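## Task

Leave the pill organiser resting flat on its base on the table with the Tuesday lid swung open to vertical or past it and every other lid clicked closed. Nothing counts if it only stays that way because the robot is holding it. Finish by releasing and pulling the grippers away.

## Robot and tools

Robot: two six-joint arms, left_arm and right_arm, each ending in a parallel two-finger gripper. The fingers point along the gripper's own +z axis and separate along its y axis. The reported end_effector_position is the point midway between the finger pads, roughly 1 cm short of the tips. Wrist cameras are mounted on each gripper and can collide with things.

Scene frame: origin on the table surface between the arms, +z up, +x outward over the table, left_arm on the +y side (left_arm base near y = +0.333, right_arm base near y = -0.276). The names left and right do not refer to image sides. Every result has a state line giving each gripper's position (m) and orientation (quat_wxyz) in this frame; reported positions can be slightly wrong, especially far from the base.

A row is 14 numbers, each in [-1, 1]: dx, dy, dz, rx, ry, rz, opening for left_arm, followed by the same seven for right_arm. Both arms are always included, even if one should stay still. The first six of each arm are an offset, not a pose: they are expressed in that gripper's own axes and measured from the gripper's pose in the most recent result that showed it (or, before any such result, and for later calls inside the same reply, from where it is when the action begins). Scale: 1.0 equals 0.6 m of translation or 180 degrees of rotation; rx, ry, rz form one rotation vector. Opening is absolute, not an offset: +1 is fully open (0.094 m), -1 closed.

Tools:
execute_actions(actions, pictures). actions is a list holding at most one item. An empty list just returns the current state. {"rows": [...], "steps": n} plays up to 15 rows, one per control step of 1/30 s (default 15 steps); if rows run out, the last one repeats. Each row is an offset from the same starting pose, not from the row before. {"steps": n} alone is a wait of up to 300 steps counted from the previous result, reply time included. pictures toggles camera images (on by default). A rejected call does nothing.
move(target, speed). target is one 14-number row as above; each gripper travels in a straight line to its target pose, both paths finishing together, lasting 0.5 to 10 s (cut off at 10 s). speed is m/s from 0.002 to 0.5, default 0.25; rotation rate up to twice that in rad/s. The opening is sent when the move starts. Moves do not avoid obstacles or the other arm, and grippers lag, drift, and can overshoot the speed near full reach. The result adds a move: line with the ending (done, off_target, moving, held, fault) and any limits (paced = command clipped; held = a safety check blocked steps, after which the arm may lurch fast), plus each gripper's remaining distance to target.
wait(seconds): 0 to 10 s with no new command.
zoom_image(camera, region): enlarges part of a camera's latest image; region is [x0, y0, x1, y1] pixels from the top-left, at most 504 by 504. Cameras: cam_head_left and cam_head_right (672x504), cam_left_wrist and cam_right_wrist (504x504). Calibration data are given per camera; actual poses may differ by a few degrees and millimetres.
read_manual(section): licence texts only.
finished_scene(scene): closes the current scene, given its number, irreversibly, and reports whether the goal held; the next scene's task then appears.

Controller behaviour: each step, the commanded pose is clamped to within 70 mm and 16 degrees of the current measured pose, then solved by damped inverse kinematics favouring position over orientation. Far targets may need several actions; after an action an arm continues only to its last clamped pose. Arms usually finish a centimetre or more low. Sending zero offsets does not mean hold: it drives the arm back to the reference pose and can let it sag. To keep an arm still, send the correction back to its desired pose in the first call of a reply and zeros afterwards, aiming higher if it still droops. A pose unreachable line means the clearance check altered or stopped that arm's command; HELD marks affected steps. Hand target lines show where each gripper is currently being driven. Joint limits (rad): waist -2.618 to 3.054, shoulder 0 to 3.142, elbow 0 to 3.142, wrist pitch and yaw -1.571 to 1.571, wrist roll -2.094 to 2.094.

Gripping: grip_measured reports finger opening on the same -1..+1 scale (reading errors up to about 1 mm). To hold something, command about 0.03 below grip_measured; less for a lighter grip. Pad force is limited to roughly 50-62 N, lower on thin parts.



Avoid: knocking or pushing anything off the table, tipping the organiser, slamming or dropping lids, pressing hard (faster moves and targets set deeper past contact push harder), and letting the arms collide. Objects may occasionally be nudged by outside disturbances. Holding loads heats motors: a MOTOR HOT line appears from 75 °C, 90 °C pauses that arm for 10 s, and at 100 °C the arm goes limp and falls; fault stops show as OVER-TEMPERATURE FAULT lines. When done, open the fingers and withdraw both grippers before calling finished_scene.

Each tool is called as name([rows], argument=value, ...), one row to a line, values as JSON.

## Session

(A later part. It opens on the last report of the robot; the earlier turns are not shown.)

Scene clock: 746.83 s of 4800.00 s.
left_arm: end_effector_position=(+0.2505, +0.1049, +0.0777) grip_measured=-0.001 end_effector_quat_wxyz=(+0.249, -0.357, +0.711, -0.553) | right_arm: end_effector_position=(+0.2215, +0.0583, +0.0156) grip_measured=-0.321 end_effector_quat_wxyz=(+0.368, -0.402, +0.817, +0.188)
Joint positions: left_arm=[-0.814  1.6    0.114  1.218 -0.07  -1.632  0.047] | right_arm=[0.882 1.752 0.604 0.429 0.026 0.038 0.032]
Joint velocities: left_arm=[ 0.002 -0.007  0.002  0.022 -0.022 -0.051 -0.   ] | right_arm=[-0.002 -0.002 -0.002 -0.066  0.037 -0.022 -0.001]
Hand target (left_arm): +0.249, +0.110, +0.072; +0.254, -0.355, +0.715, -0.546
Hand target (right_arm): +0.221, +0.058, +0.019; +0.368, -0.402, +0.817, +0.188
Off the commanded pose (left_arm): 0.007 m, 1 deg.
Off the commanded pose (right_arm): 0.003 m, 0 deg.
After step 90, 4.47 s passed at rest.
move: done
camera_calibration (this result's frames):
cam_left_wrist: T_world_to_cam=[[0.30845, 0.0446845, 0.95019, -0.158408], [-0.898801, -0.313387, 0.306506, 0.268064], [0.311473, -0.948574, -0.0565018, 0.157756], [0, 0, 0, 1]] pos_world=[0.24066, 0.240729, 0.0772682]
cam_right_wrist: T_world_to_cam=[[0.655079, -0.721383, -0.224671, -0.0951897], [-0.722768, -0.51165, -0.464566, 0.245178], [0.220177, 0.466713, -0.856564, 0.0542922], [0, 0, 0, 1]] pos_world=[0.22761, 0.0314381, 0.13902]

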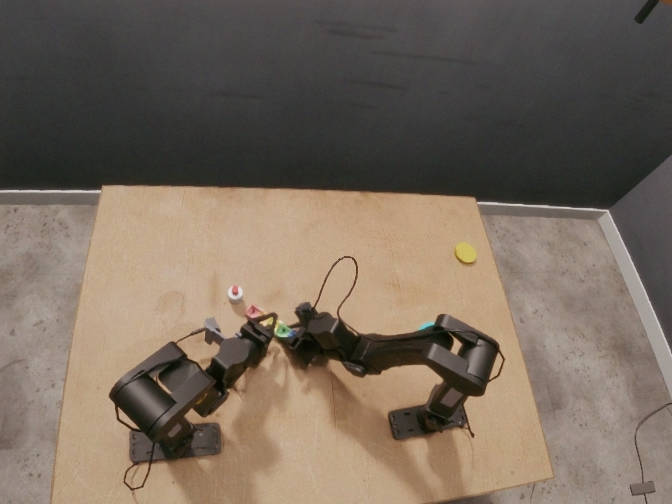

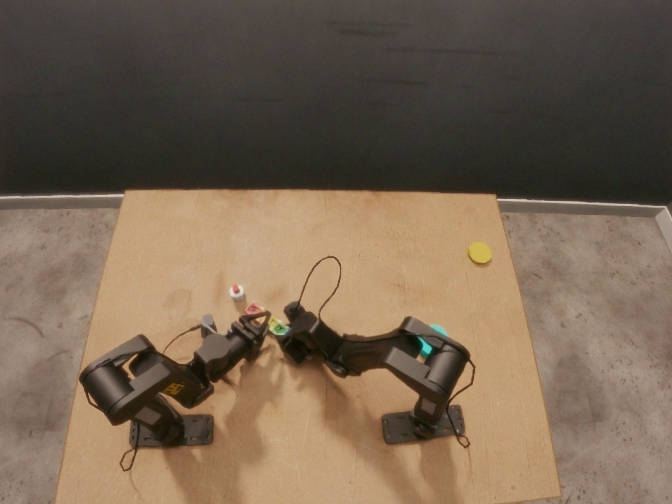

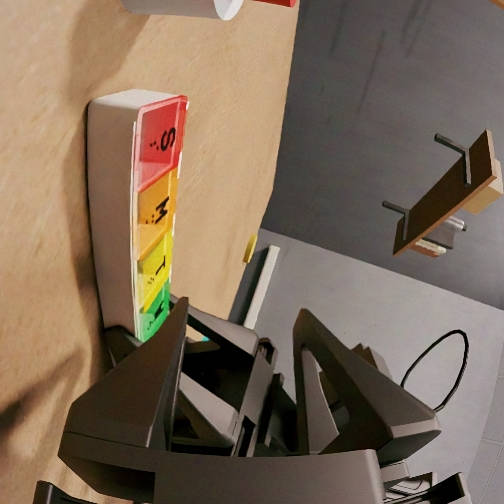

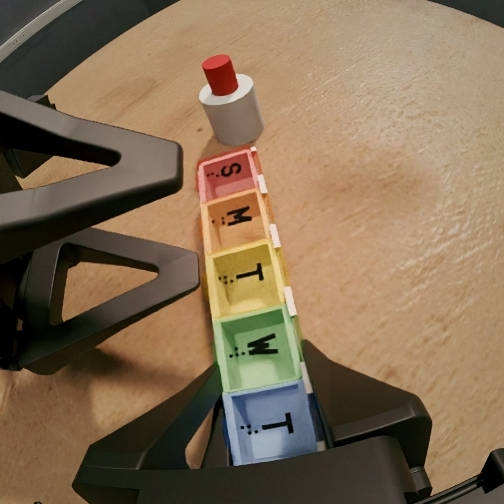

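zoom_image(camera="cam_left_wrist", region=[80, 180, 220, 340])

zoom_image(camera="cam_right_wrist", region=[160, 140, 340, 340])

Region (80, 180, 220, 340) of cam_left_wrist's 504x504 image, scaled by 3.150, with more detail than that image has; it fills the left 441 columns of this view, and the rest is white.

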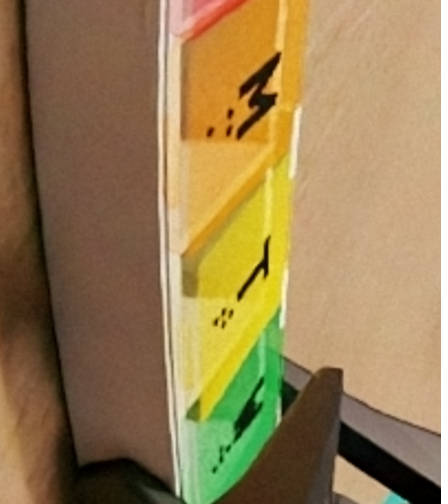

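Region (160, 140, 340, 340) of cam_right_wrist's 504x504 image, scaled by 2.520, with more detail than that image has; it fills the left 454 columns of this view, and the rest is white.

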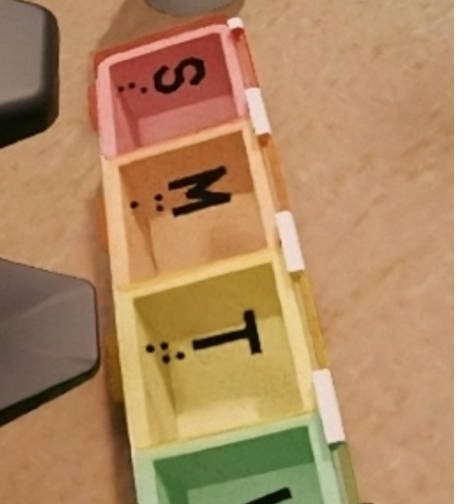

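move(target=[0.003,0.047,-0.008,-0.035,0,0,0.0, -0.004,0,-0.004,0,0,0,-0.42], speed=0.05)

Scene clock: 765.17 s of 4800.00 s.
left_arm: end_effector_position=(+0.2432, +0.1093, +0.0526) grip_measured=-0.001 end_effector_quat_wxyz=(+0.228, -0.374, +0.737, -0.515) | right_arm: end_effector_position=(+0.2216, +0.0583, +0.0157) grip_measured=-0.321 end_effector_quat_wxyz=(+0.368, -0.402, +0.817, +0.188)
Joint positions: left_arm=[-0.819  1.6    0.114  1.111 -0.07  -1.651  0.047] | right_arm=[0.882 1.752 0.604 0.429 0.026 0.038 0.032]
Joint velocities: left_arm=[-0.002 -0.007  0.002 -0.066  0.051  0.022  0.   ] | right_arm=[-0.002 -0.017 -0.007 -0.007 -0.007 -0.022 -0.001]
Hand target (left_arm): +0.239, +0.110, +0.052; +0.229, -0.370, +0.740, -0.513
Hand target (right_arm): +0.221, +0.058, +0.019; +0.368, -0.402, +0.817, +0.188
Off the commanded pose (left_arm): 0.004 m, 1 deg.
Off the commanded pose (right_arm): 0.003 m, 0 deg.
After step 90, 13.87 s passed at rest.
move: done
camera_calibration (this result's frames):
cam_left_wrist: T_world_to_cam=[[0.392044, -0.010265, 0.919889, -0.145212], [-0.868451, -0.333987, 0.366395, 0.262353], [0.30347, -0.942522, -0.139852, 0.168473], [0, 0, 0, 1]] pos_world=[0.233644, 0.244921, 0.0610152]
cam_right_wrist: T_world_to_cam=[[0.655128, -0.721313, -0.224754, -0.0951737], [-0.722666, -0.511504, -0.464884, 0.245237], [0.220364, 0.466981, -0.856369, 0.0542615], [0, 0, 0, 1]] pos_world=[0.227618, 0.0314508, 0.139084]

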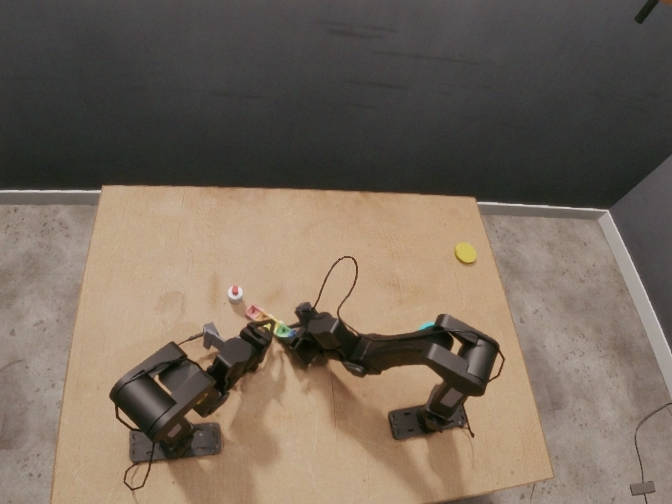

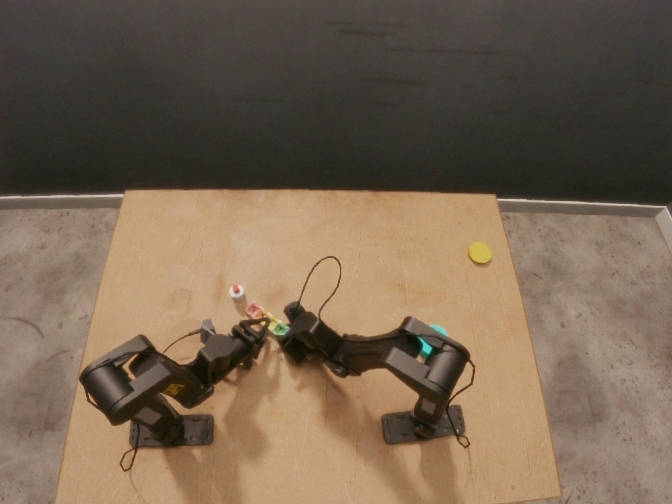

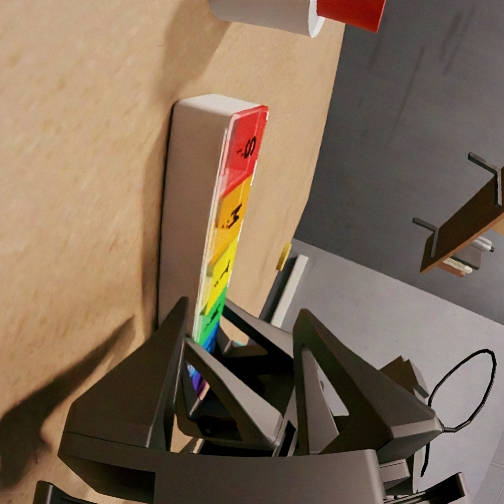

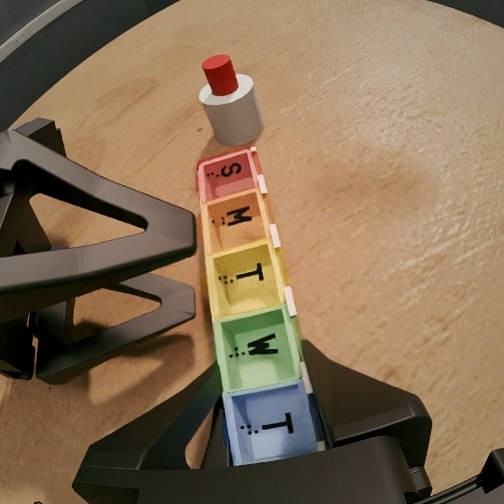

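move(target=[-0.010,-0.004,0.02,0,0,0,0.0, -0.004,0,-0.004,0,0,0,-0.42], speed=0.03)

Scene clock: 769.63 s of 4800.00 s.
left_arm: end_effector_position=(+0.2439, +0.1144, +0.0398) grip_measured=-0.001 end_effector_quat_wxyz=(+0.217, -0.381, +0.746, -0.501) | right_arm: end_effector_position=(+0.2216, +0.0583, +0.0157) grip_measured=-0.321 end_effector_quat_wxyz=(+0.368, -0.402, +0.817, +0.188)
Joint positions: left_arm=[-0.79   1.64   0.114  1.111 -0.037 -1.651  0.047] | right_arm=[0.882 1.752 0.604 0.429 0.026 0.038 0.032]
Joint velocities: left_arm=[ 0.002  0.012  0.002 -0.022  0.007  0.007 -0.001] | right_arm=[ 0.012 -0.002 -0.007 -0.066  0.081 -0.007  0.   ]
Hand target (left_arm): +0.256, +0.107, +0.050; +0.228, -0.374, +0.737, -0.515
Hand target (right_arm): +0.221, +0.058, +0.019; +0.368, -0.402, +0.817, +0.188
Off the commanded pose (left_arm): 0.018 m, 2 deg.
Off the commanded pose (right_arm): 0.003 m, 0 deg.
After step 90, 0.73 s passed at rest.
move: off_target (left_arm)
camera_calibration (this result's frames):
cam_left_wrist: T_world_to_cam=[[0.426589, -0.0269201, 0.904045, -0.139489], [-0.854254, -0.340341, 0.39296, 0.265527], [0.297105, -0.939917, -0.168182, 0.173605], [0, 0, 0, 1]] pos_world=[0.234753, 0.249789, 0.0509595]
cam_right_wrist: T_world_to_cam=[[0.655128, -0.721313, -0.224754, -0.0951737], [-0.722666, -0.511504, -0.464884, 0.245237], [0.220364, 0.466981, -0.856369, 0.0542615], [0, 0, 0, 1]] pos_world=[0.227618, 0.0314508, 0.139084]

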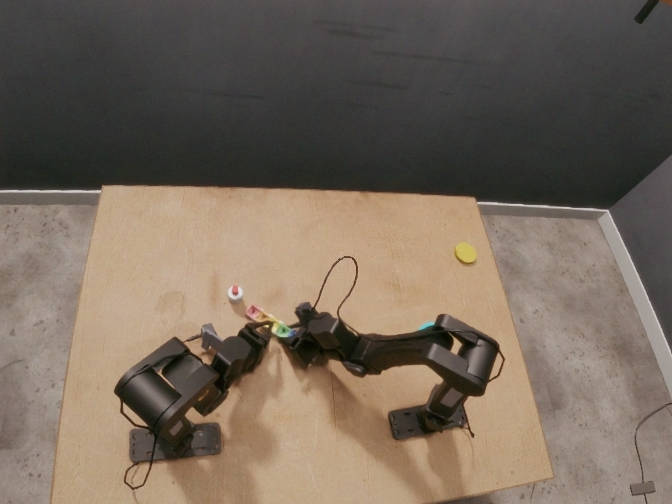

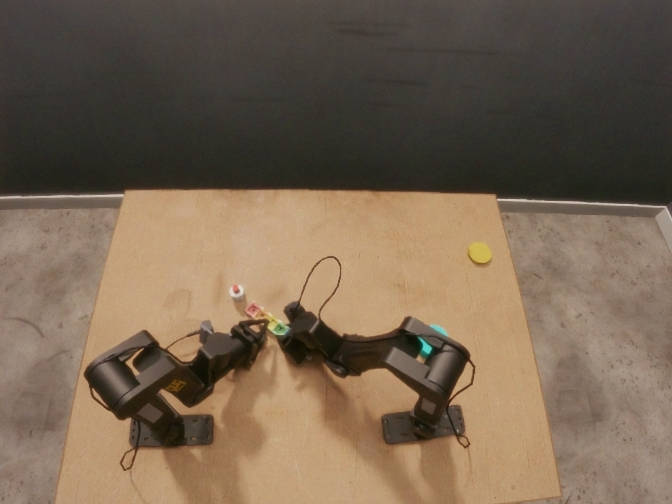

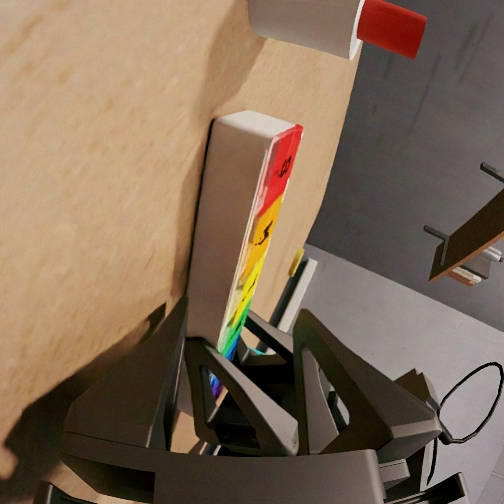

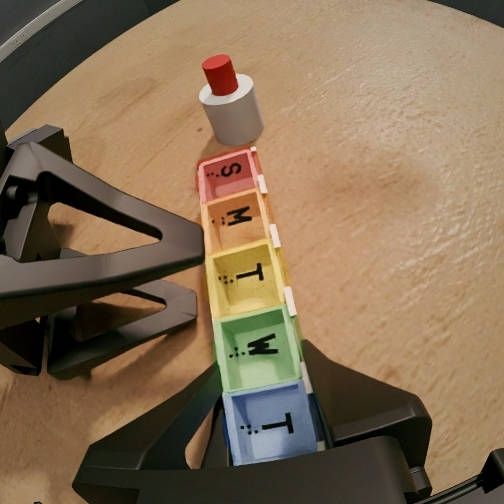

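execute_actions([
  {"rows":[[0,-0.022,0.025,0.0167,0,0,0.0, -0.004,0,-0.004,0,0,0,-0.42]],"steps":15},
])

Scene clock: 774.80 s of 4800.00 s.
left_arm: end_effector_position=(+0.2497, +0.1086, +0.0377) grip_measured=-0.001 end_effector_quat_wxyz=(+0.219, -0.379, +0.742, -0.509) | right_arm: end_effector_position=(+0.2216, +0.0583, +0.0157) grip_measured=-0.321 end_effector_quat_wxyz=(+0.368, -0.402, +0.817, +0.188)
Joint positions: left_arm=[-0.79   1.719  0.134  1.188 -0.035 -1.652  0.047] | right_arm=[0.882 1.752 0.604 0.429 0.026 0.038 0.032]
Joint velocities: left_arm=[-0.022 -0.007  0.002  0.037 -0.037 -0.095 -0.   ] | right_arm=[-0.012  0.007 -0.017  0.007  0.037  0.007 -0.001]
Hand target (left_arm): +0.259, +0.103, +0.045; +0.227, -0.375, +0.733, -0.521
Hand target (right_arm): +0.221, +0.058, +0.019; +0.368, -0.402, +0.817, +0.188
Off the commanded pose (left_arm): 0.014 m, 2 deg.
Off the commanded pose (right_arm): 0.003 m, 0 deg.
Steps of this call (steps 1 to 90: nothing new was sent; then 1.67 s passed at rest; steps 91 to 105: all 15 steps of this action). Readings (end_effector_position):
91: left_arm (+0.2441, +0.1136, +0.0396) | right_arm (+0.2216, +0.0583, +0.0157)
92: left_arm (+0.2455, +0.1124, +0.0382) | right_arm (+0.2216, +0.0583, +0.0157)
94: left_arm (+0.2473, +0.1107, +0.0342) | right_arm (+0.2216, +0.0583, +0.0157)
98: left_arm (+0.2488, +0.1094, +0.0350) | right_arm (+0.2216, +0.0583, +0.0157)
105: the state above
camera_calibration (this result's frames):
cam_left_wrist: T_world_to_cam=[[0.415657, -0.015956, 0.909381, -0.138946], [-0.859547, -0.333755, 0.387023, 0.270194], [0.297335, -0.942525, -0.152443, 0.165702], [0, 0, 0, 1]] pos_world=[0.240729, 0.24414, 0.0470433]
cam_right_wrist: T_world_to_cam=[[0.655128, -0.721313, -0.224754, -0.0951737], [-0.722666, -0.511504, -0.464884, 0.245237], [0.220364, 0.466981, -0.856369, 0.0542615], [0, 0, 0, 1]] pos_world=[0.227618, 0.0314508, 0.139084]

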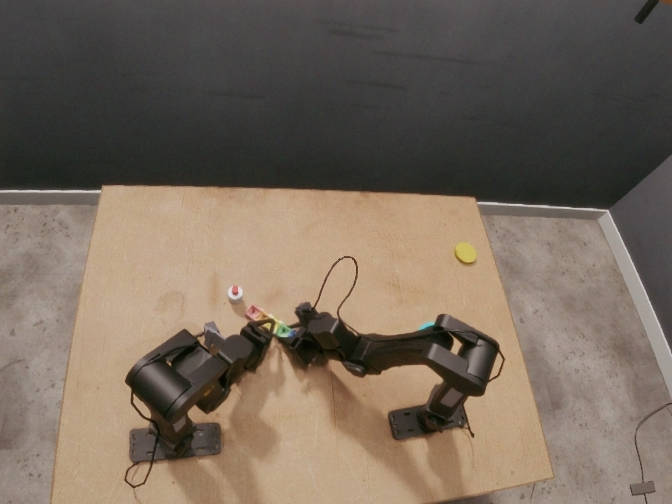

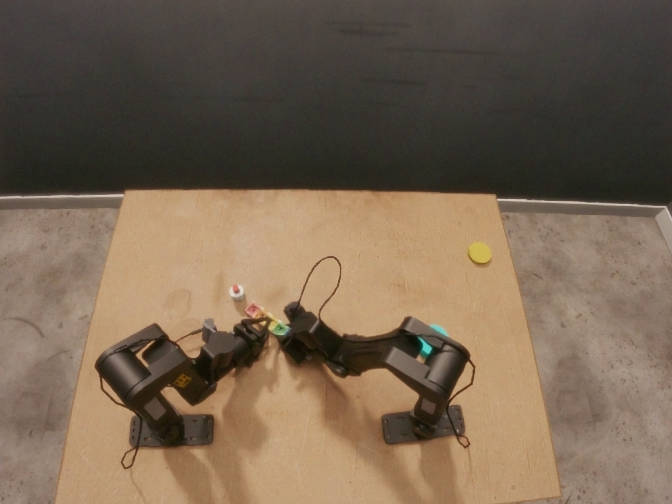

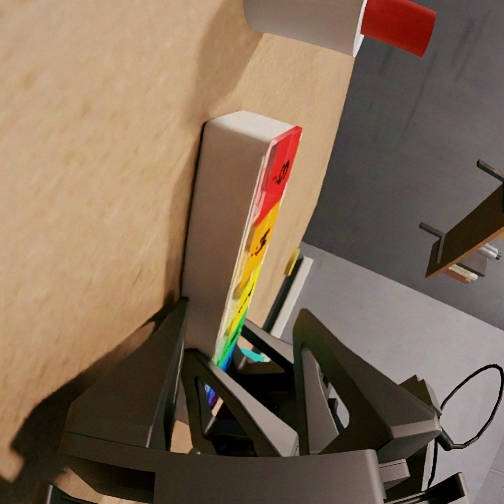

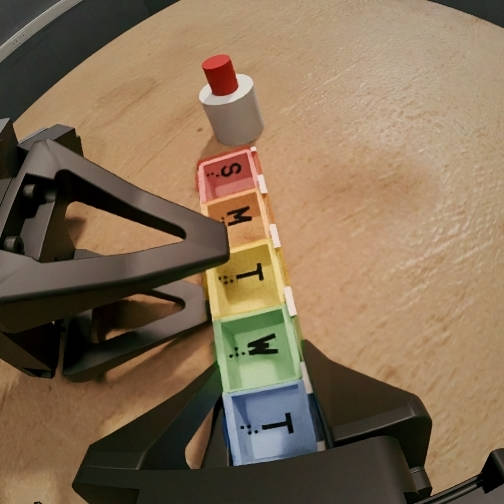

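execute_actions([
  {"rows":[[0,-0.02,0.006,0.015,0,0,0.0, 0.0,0,0.0,0,0,0,-0.42],[0,-0.03,0.006,0.022,0,0,0.0, 0.0,0,0.0,0,0,0,-0.42],[0,-0.04,0.006,0.03,0,0,0.0, 0.0,0,0.0,0,0,0,-0.42],[0,-0.05,0.006,0.037,0,0,0.0, 0.0,0,0.0,0,0,0,-0.42],[0,-0.058,0.006,0.044,0,0,0.0, 0.0,0,0.0,0,0,0,-0.42]],"steps":15},
])

Scene clock: 779.80 s of 4800.00 s.
left_arm: end_effector_position=(+0.2541, +0.1047, +0.0517) grip_measured=-0.001 end_effector_quat_wxyz=(+0.228, -0.372, +0.725, -0.534) | right_arm: end_effector_position=(+0.2245, +0.0563, +0.0159) grip_measured=-0.321 end_effector_quat_wxyz=(+0.371, -0.396, +0.820, +0.182)
Joint positions: left_arm=[-0.79   1.73   0.134  1.262 -0.036 -1.653  0.047] | right_arm=[0.88  1.752 0.604 0.43  0.042 0.044 0.032]
Joint velocities: left_arm=[-0.002  0.042 -0.002  0.022 -0.081 -0.037 -0.001] | right_arm=[ 0.002 -0.012 -0.027  0.051  0.022  0.051 -0.   ]
Hand target (left_arm): +0.263, +0.100, +0.068; +0.244, -0.363, +0.706, -0.558
Hand target (right_arm): +0.222, +0.058, +0.016; +0.368, -0.402, +0.817, +0.188
Off the commanded pose (left_arm): 0.020 m, 4 deg.
Off the commanded pose (right_arm): 0.004 m, 1 deg.
Steps of this call (steps 1 to 90: nothing new was sent; then 1.50 s passed at rest; steps 91 to 105: all 15 steps of this action). Readings (end_effector_position):
91: left_arm (+0.2501, +0.1082, +0.0389) | right_arm (+0.2216, +0.0583, +0.0157)
92: left_arm (+0.2504, +0.1079, +0.0400) | right_arm (+0.2216, +0.0583, +0.0157)
94: left_arm (+0.2517, +0.1068, +0.0443) | right_arm (+0.2217, +0.0583, +0.0157)
98: left_arm (+0.2533, +0.1053, +0.0501) | right_arm (+0.2235, +0.0570, +0.0158)
105: the state above
camera_calibration (this result's frames):
cam_left_wrist: T_world_to_cam=[[0.372091, 0.0245602, 0.927871, -0.147679], [-0.877013, -0.318066, 0.360115, 0.271482], [0.303968, -0.947751, -0.0968098, 0.15885], [0, 0, 0, 1]] pos_world=[0.244758, 0.240526, 0.054641]
cam_right_wrist: T_world_to_cam=[[0.643422, -0.73335, -0.21956, -0.0952828], [-0.729172, -0.499808, -0.46744, 0.247285], [0.233059, 0.460858, -0.856325, 0.0522151], [0, 0, 0, 1]] pos_world=[0.229451, 0.0296555, 0.139384]

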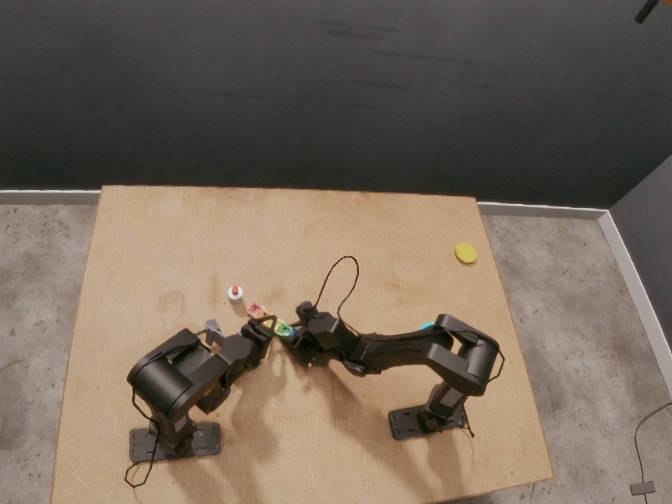

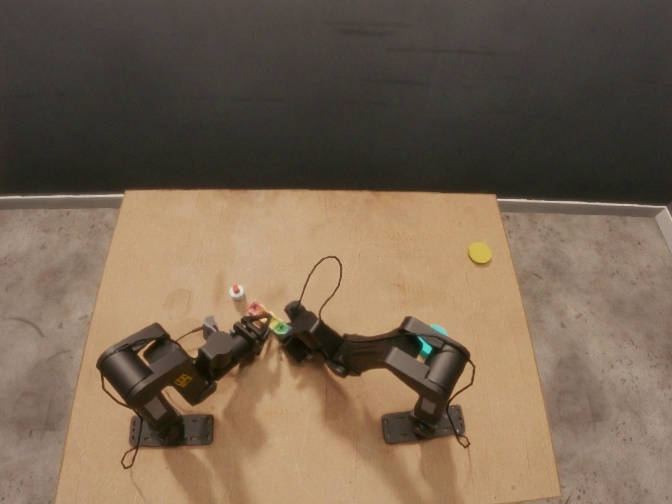

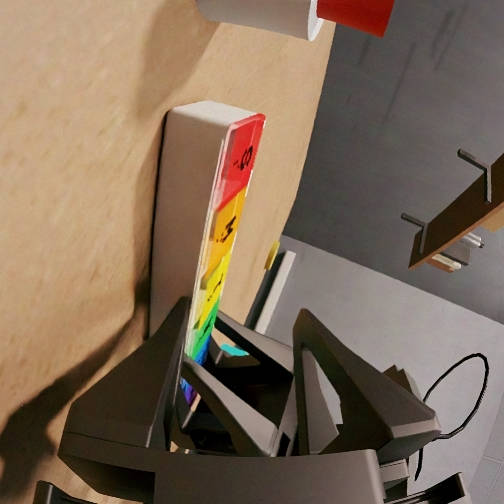

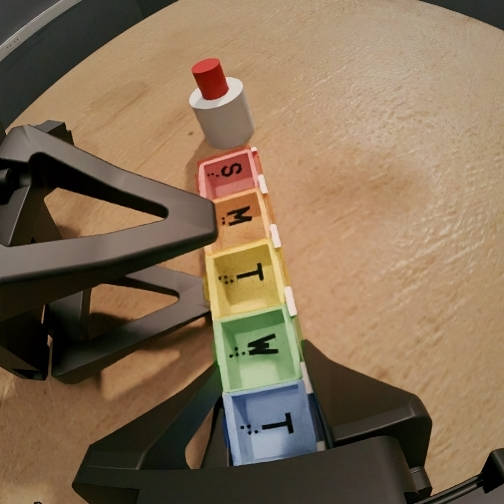

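execute_actions([
  {"rows":[[0,-0.05,0.008,0.04,0,0,0.0, 0.0,0,0.0,0,0,0,-0.42],[0,-0.065,0.008,0.05,0,0,0.0, 0.0,0,0.0,0,0,0,-0.42],[0,-0.075,0.008,0.05,0,0,0.0, 0.01,0,0.0,0,0,0,-0.42],[0,-0.075,0.008,0.05,0,0,0.0, 0.02,0,0.005,0,0,0,-0.42],[0,-0.075,0.008,0.05,0,0,0.0, 0.03,0,0.008,0,0,0,-0.42],[0,-0.075,0.008,0.05,0,0,0.0, 0.047,0,0.011,0,0,0,-0.42]],"steps":15},
])

Scene clock: 791.97 s of 4800.00 s.
left_arm: end_effector_position=(+0.2567, +0.1063, +0.0529) grip_measured=-0.001 end_effector_quat_wxyz=(+0.235, -0.374, +0.720, -0.535) | right_arm: end_effector_position=(+0.2281, +0.0587, +0.0156) grip_measured=-0.321 end_effector_quat_wxyz=(+0.404, -0.384, +0.807, +0.197)
Joint positions: left_arm=[-0.788  1.74   0.134  1.283 -0.049 -1.653  0.047] | right_arm=[0.88  1.793 0.554 0.598 0.051 0.047 0.032]
Joint velocities: left_arm=[-0.002 -0.032 -0.012  0.051 -0.007 -0.022 -0.   ] | right_arm=[-0.007  0.007 -0.012  0.051 -0.037  0.066 -0.001]
Hand target (left_arm): +0.269, +0.096, +0.092; +0.256, -0.352, +0.682, -0.588
Hand target (right_arm): +0.216, +0.046, -0.009; +0.371, -0.396, +0.820, +0.182
Off the commanded pose (left_arm): 0.044 m, 8 deg.
Off the commanded pose (right_arm): 0.031 m, 5 deg.
Steps of this call (steps 1 to 90: nothing new was sent; then 8.67 s passed at rest; steps 91 to 105: all 15 steps of this action). Readings (end_effector_position):
91: left_arm (+0.2545, +0.1044, +0.0523) | right_arm (+0.2249, +0.0561, +0.0160)
92: left_arm (+0.2549, +0.1044, +0.0528) | right_arm (+0.2253, +0.0560, +0.0162)
94: left_arm (+0.2556, +0.1047, +0.0536) | right_arm (+0.2262, +0.0564, +0.0168)
98: left_arm (+0.2562, +0.1057, +0.0531) | right_arm (+0.2271, +0.0573, +0.0150)
105: the state above
camera_calibration (this result's frames):
cam_left_wrist: T_world_to_cam=[[0.362411, 0.0326959, 0.931445, -0.148396], [-0.875981, -0.329357, 0.352393, 0.275126], [0.3183, -0.943639, -0.0907219, 0.155308], [0, 0, 0, 1]] pos_world=[0.245351, 0.242022, 0.0553604]
cam_right_wrist: T_world_to_cam=[[0.647582, -0.725113, -0.234198, -0.0971756], [-0.709848, -0.462319, -0.531392, 0.24532], [0.277046, 0.510365, -0.814109, 0.0364064], [0, 0, 0, 1]] pos_world=[0.226983, 0.0243722, 0.137242]

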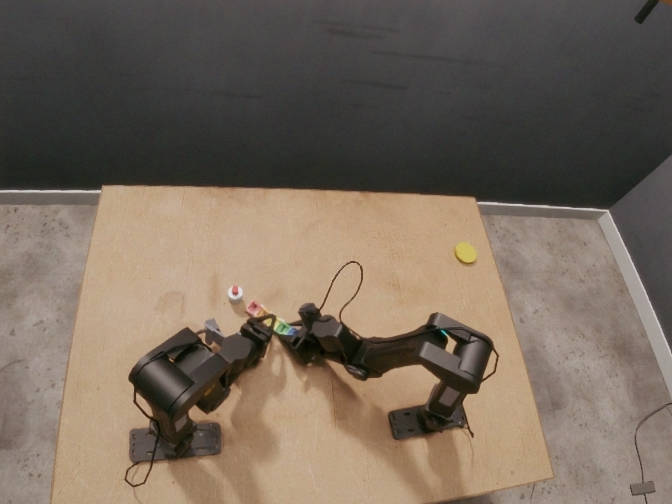

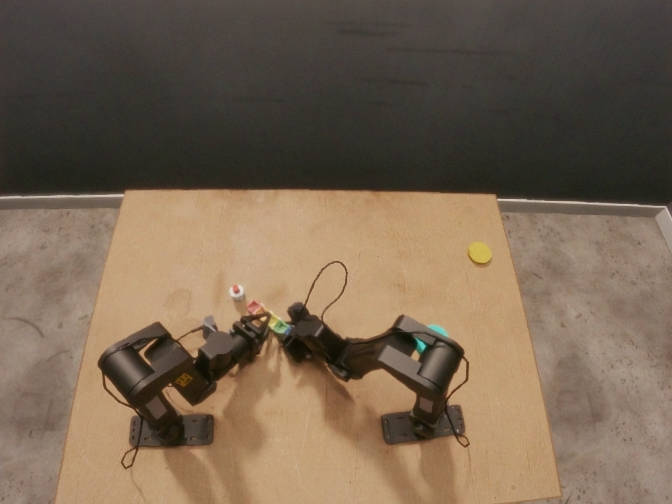

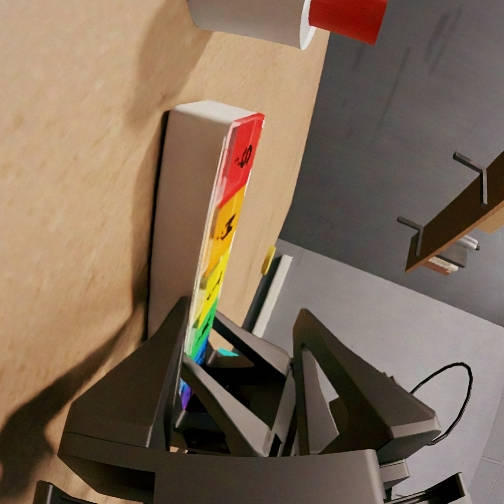

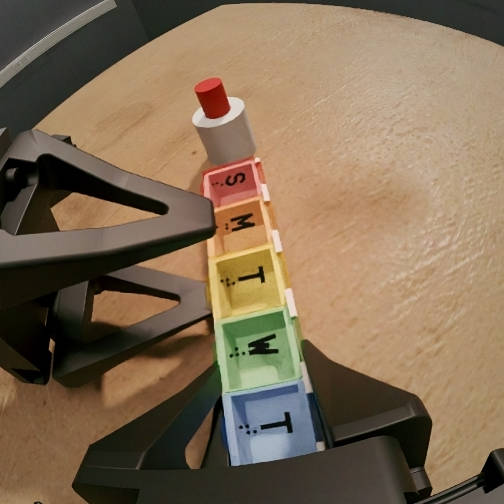

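execute_actions([
  {"rows":[[0,-0.085,0.010,0.06,0,0,0.0, 0.045,0,0.006,0,0,0,-0.42],[0,-0.10,0.012,0.07,0,0,0.0, 0.045,0,0.006,0,0,0,-0.42],[0,-0.112,0.012,0.08,0,0,0.0, 0.045,0,0.006,0,0,0,-0.42]],"steps":15},
])

Scene clock: 801.37 s of 4800.00 s.
left_arm: end_effector_position=(+0.2648, +0.1088, +0.0690) grip_measured=-0.001 end_effector_quat_wxyz=(+0.258, -0.372, +0.698, -0.554) | right_arm: end_effector_position=(+0.2374, +0.0621, +0.0268) grip_measured=-0.321 end_effector_quat_wxyz=(+0.453, -0.361, +0.787, +0.213)
Joint positions: left_arm=[-0.779  1.74   0.134  1.35  -0.072 -1.644  0.047] | right_arm=[0.879 1.834 0.512 0.799 0.08  0.055 0.032]
Joint velocities: left_arm=[-0.022 -0.007 -0.012 -0.007 -0.007 -0.051  0.001] | right_arm=[ 0.007 -0.022 -0.017 -0.037 -0.007  0.037 -0.   ]
Hand target (left_arm): +0.278, +0.095, +0.114; +0.279, -0.342, +0.651, -0.618
Hand target (right_arm): +0.219, +0.048, -0.006; +0.404, -0.384, +0.807, +0.197
Off the commanded pose (left_arm): 0.051 m, 11 deg.
Off the commanded pose (right_arm): 0.042 m, 7 deg.
Steps of this call (steps 1 to 90: nothing new was sent; then 5.90 s passed at rest; steps 91 to 105: all 15 steps of this action). Readings (end_effector_position):
91: left_arm (+0.2574, +0.1063, +0.0547) | right_arm (+0.2288, +0.0591, +0.0161)
92: left_arm (+0.2586, +0.1067, +0.0568) | right_arm (+0.2300, +0.0596, +0.0177)
94: left_arm (+0.2610, +0.1072, +0.0619) | right_arm (+0.2329, +0.0603, +0.0212)
98: left_arm (+0.2638, +0.1085, +0.0667) | right_arm (+0.2362, +0.0619, +0.0249)
105: the state above
camera_calibration (this result's frames):
cam_left_wrist: T_world_to_cam=[[0.30421, 0.0730854, 0.949797, -0.156683], [-0.886508, -0.343203, 0.310348, 0.284525], [0.348655, -0.936414, -0.0396151, 0.144118], [0, 0, 0, 1]] pos_world=[0.249651, 0.244055, 0.0662244]
cam_right_wrist: T_world_to_cam=[[0.644244, -0.722199, -0.251751, -0.0969721], [-0.679244, -0.388981, -0.622352, 0.250095], [0.351535, 0.571947, -0.741148, 0.017728], [0, 0, 0, 1]] pos_world=[0.226117, 0.0171095, 0.144373]

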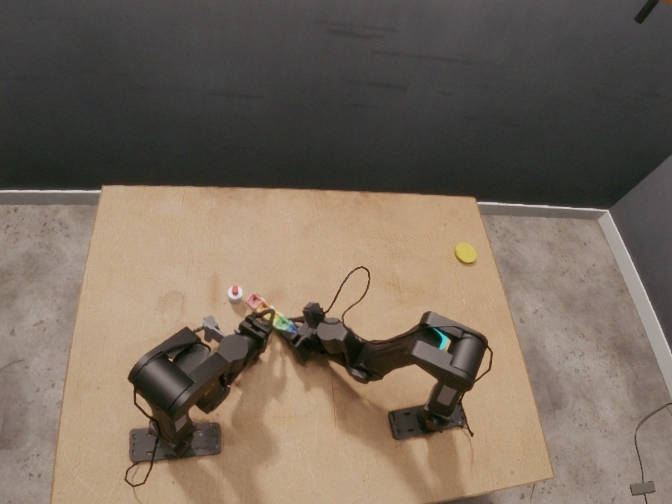

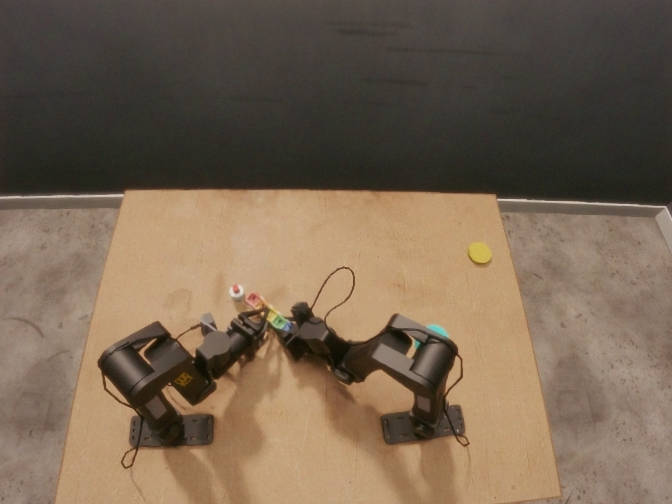

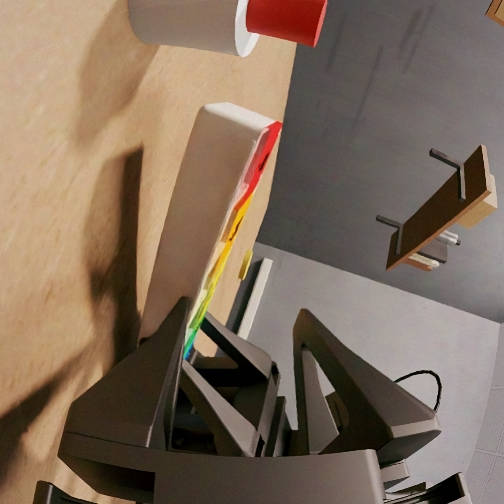

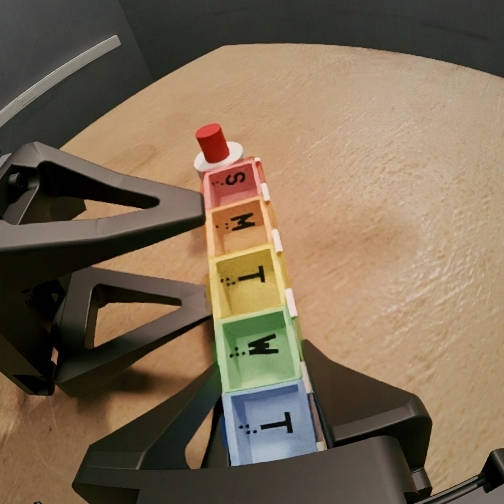

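execute_actions([
  {"rows":[[0,-0.047,0.008,0.035,0,0,0.0, 0.02,0,0.005,0,0.03,0,-0.42],[0,-0.047,0.008,0.035,0,0,0.0, 0.035,0,0.01,0,0.06,0,-0.42],[0,-0.047,0.008,0.035,0,0,0.0, 0.05,0,0.013,0,0.085,0,-0.42]],"steps":15},
])

Scene clock: 816.47 s of 4800.00 s.
left_arm: end_effector_position=(+0.2678, +0.1074, +0.0810) grip_measured=-0.001 end_effector_quat_wxyz=(+0.267, -0.367, +0.682, -0.573) | right_arm: end_effector_position=(+0.2387, +0.0634, +0.0151) grip_measured=-0.321 end_effector_quat_wxyz=(+0.391, -0.374, +0.821, +0.180)
Joint positions: left_arm=[-0.779  1.753  0.134  1.418 -0.077 -1.644  0.047] | right_arm=[0.877 1.809 0.631 0.495 0.077 0.067 0.032]
Joint velocities: left_arm=[ 0.002 -0.002  0.002  0.066  0.066 -0.007 -0.001] | right_arm=[ 0.007 -0.002  0.042 -0.11  -0.037 -0.007  0.001]
Hand target (left_arm): +0.274, +0.103, +0.095; +0.277, -0.357, +0.667, -0.592
Hand target (right_arm): +0.231, +0.055, -0.001; +0.348, -0.385, +0.839, +0.164
Off the commanded pose (left_arm): 0.016 m, 3 deg.
Off the commanded pose (right_arm): 0.021 m, 6 deg.
Steps of this call (steps 1 to 90: nothing new was sent; then 11.60 s passed at rest; steps 91 to 105: all 15 steps of this action). Readings (end_effector_position):
91: left_arm (+0.2650, +0.1090, +0.0692) | right_arm (+0.2380, +0.0620, +0.0274)
92: left_arm (+0.2649, +0.1090, +0.0683) | right_arm (+0.2381, +0.0619, +0.0269)
94: left_arm (+0.2652, +0.1100, +0.0663) | right_arm (+0.2386, +0.0630, +0.0252)
98: left_arm (+0.2654, +0.1103, +0.0656) | right_arm (+0.2408, +0.0655, +0.0226)
105: the state above
camera_calibration (this result's frames):
cam_left_wrist: T_world_to_cam=[[0.263565, 0.107789, 0.958601, -0.162421], [-0.897156, -0.337764, 0.284651, 0.287415], [0.354463, -0.935038, 0.00768039, 0.136751], [0, 0, 0, 1]] pos_world=[0.252191, 0.242453, 0.0728336]
cam_right_wrist: T_world_to_cam=[[0.615597, -0.755694, -0.223533, -0.0913028], [-0.738345, -0.45392, -0.498802, 0.260534], [0.275476, 0.472105, -0.837395, 0.0338327], [0, 0, 0, 1]] pos_world=[0.23925, 0.0332919, 0.137877]

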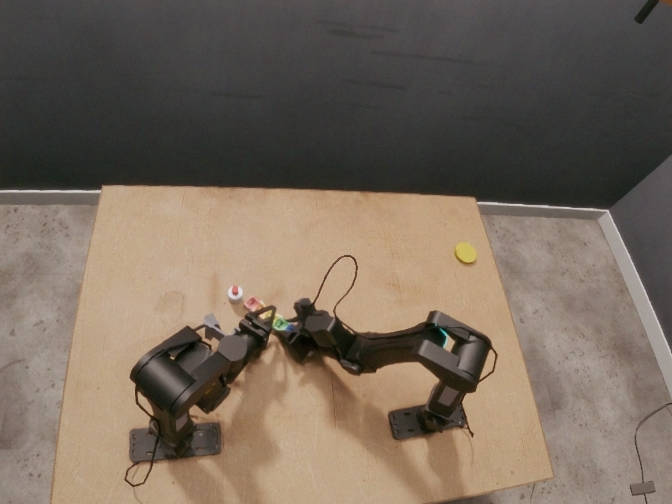

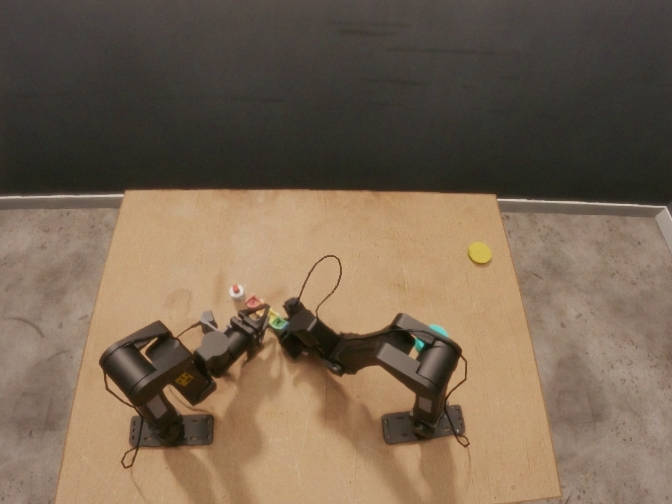

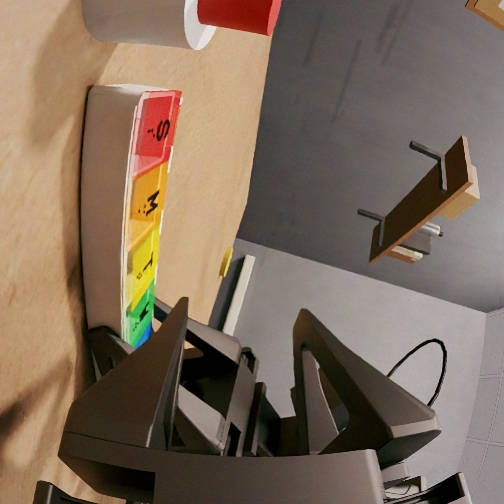

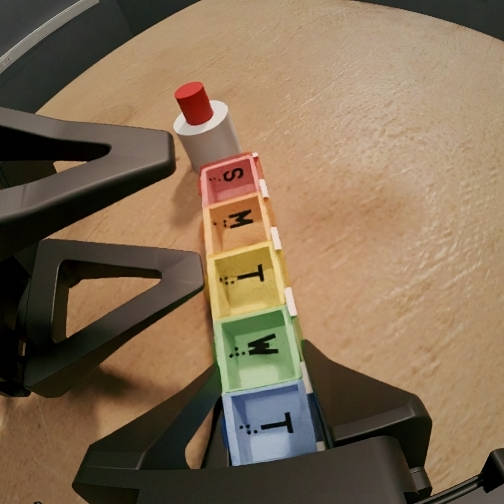

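move(target=[0.035,0.037,-0.0395,-0.058,0,0,0.0, 0.022,0.016,-0.035,-0.017,0.031,-0.014,-0.42], speed=0.06)

Scene clock: 859.13 s of 4800.00 s.
left_arm: end_effector_position=(+0.2342, +0.1049, +0.0598) grip_measured=-0.001 end_effector_quat_wxyz=(+0.226, -0.395, +0.735, -0.503) | right_arm: end_effector_position=(+0.2234, +0.0539, +0.0177) grip_measured=-0.321 end_effector_quat_wxyz=(+0.354, -0.401, +0.827, +0.173)
Joint positions: left_arm=[-0.902  1.463  0.134  0.919 -0.174 -1.716  0.047] | right_arm=[0.877 1.729 0.635 0.334 0.038 0.038 0.032]
Joint velocities: left_arm=[-0.002 -0.012 -0.017 -0.007 -0.007 -0.022 -0.001] | right_arm=[ 0.017 -0.002  0.007 -0.066 -0.037 -0.037 -0.   ]
Hand target (left_arm): +0.232, +0.105, +0.066; +0.232, -0.391, +0.731, -0.509
Hand target (right_arm): +0.215, +0.051, +0.017; +0.344, -0.411, +0.826, +0.175
Off the commanded pose (left_arm): 0.006 m, 1 deg.
Off the commanded pose (right_arm): 0.009 m, 2 deg.
After step 90, 37.47 s passed at rest.
move: done
camera_calibration (this result's frames):
cam_left_wrist: T_world_to_cam=[[0.421743, -0.0000446457, 0.906715, -0.155591], [-0.843024, -0.368196, 0.3921, 0.246495], [0.333831, -0.929748, -0.155322, 0.160464], [0, 0, 0, 1]] pos_world=[0.219853, 0.239943, 0.0693495]
cam_right_wrist: T_world_to_cam=[[0.641077, -0.738608, -0.208515, -0.095364], [-0.737882, -0.518454, -0.432129, 0.24841], [0.211069, 0.430887, -0.877375, 0.0620545], [0, 0, 0, 1]] pos_world=[0.231335, 0.0316141, 0.141906]

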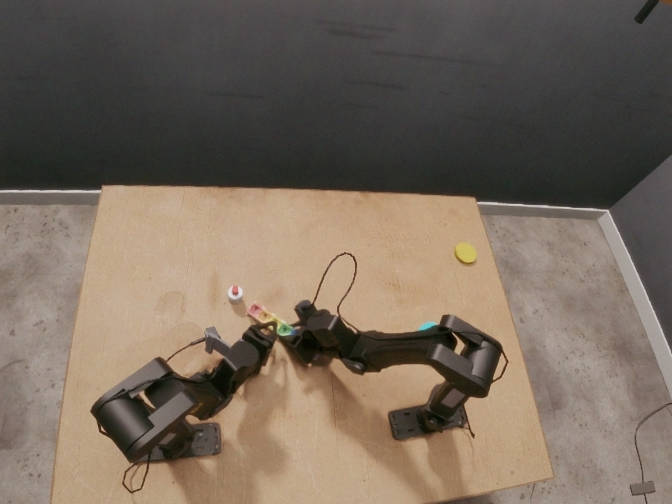

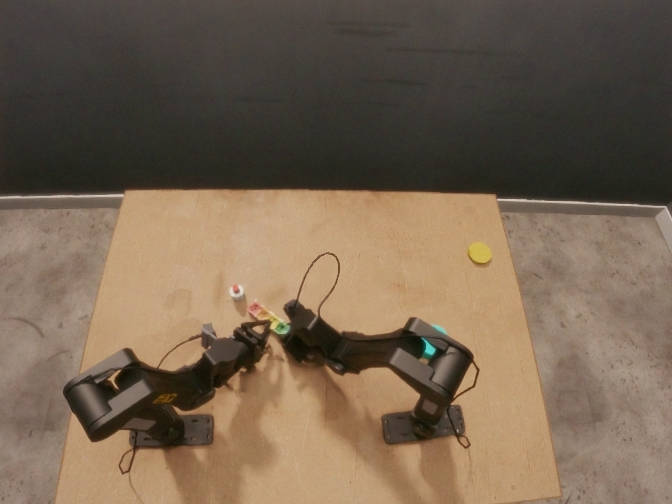

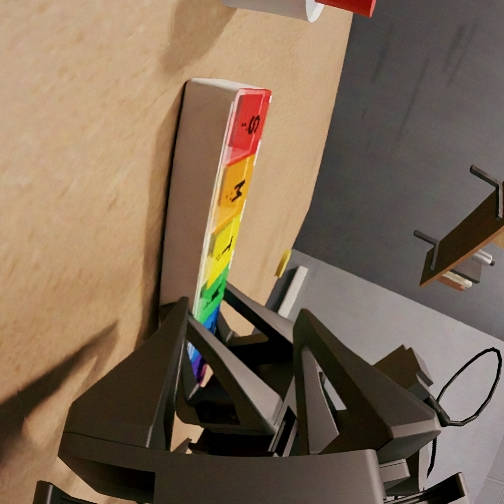

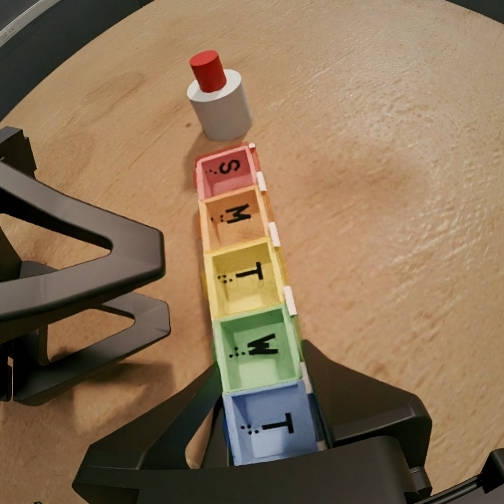

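move(target=[-0.016,0.0,0.018,0,0,0,0.0, 0.0,0,0.0,0,0,0,-0.42], speed=0.04)

Scene clock: 863.07 s of 4800.00 s.
left_arm: end_effector_position=(+0.2401, +0.1114, +0.0476) grip_measured=-0.001 end_effector_quat_wxyz=(+0.219, -0.401, +0.741, -0.493) | right_arm: end_effector_position=(+0.2234, +0.0539, +0.0177) grip_measured=-0.321 end_effector_quat_wxyz=(+0.354, -0.401, +0.827, +0.173)
Joint positions: left_arm=[-0.848  1.525  0.134  0.954 -0.121 -1.706  0.047] | right_arm=[0.877 1.729 0.635 0.334 0.038 0.038 0.032]
Joint velocities: left_arm=[-0.012 -0.002  0.022  0.11   0.022 -0.022 -0.   ] | right_arm=[-0.002  0.007  0.007 -0.007 -0.022 -0.051 -0.001]
Hand target (left_arm): +0.248, +0.107, +0.055; +0.227, -0.395, +0.735, -0.502
Hand target (right_arm): +0.223, +0.054, +0.018; +0.354, -0.401, +0.827, +0.173
Off the commanded pose (left_arm): 0.012 m, 2 deg.
Off the commanded pose (right_arm): 0.000 m, 0 deg.
After step 90, 0.23 s passed at rest.
move: off_target (left_arm)
camera_calibration (this result's frames):
cam_left_wrist: T_world_to_cam=[[0.447511, -0.00985346, 0.894224, -0.151577], [-0.830867, -0.374408, 0.411678, 0.255503], [0.330748, -0.927212, -0.175739, 0.164055], [0, 0, 0, 1]] pos_world=[0.22586, 0.246283, 0.0591899]
cam_right_wrist: T_world_to_cam=[[0.641077, -0.738608, -0.208515, -0.095364], [-0.737882, -0.518454, -0.432129, 0.24841], [0.211069, 0.430887, -0.877375, 0.0620545], [0, 0, 0, 1]] pos_world=[0.231335, 0.0316141, 0.141906]

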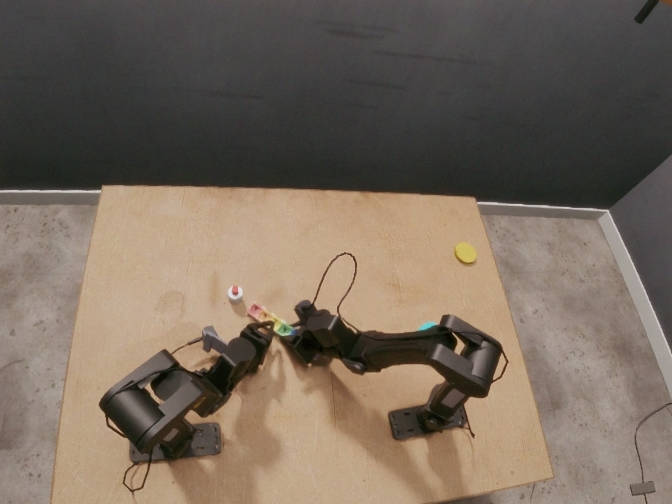

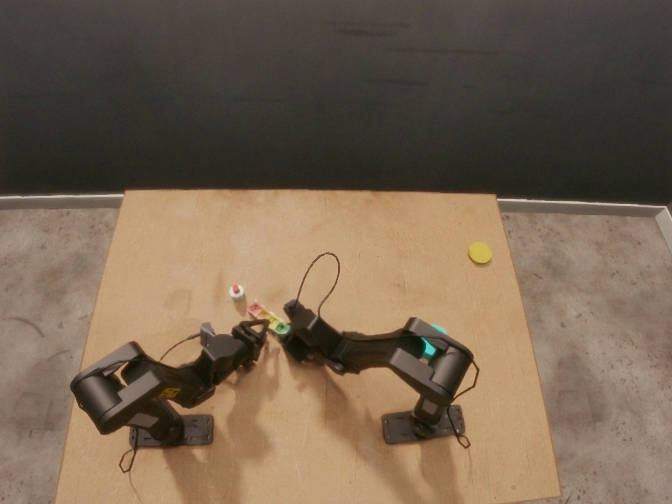

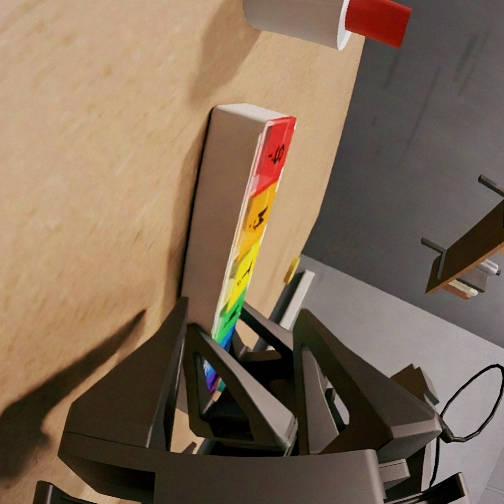

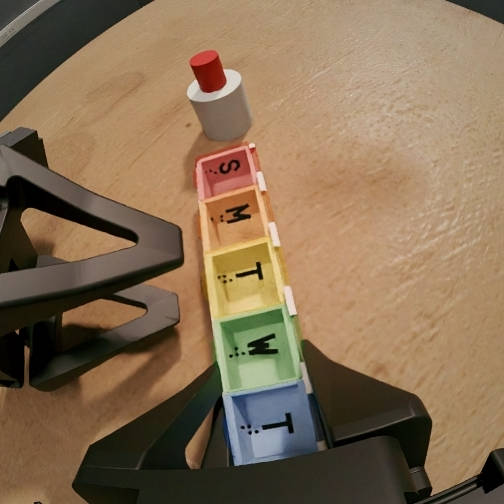

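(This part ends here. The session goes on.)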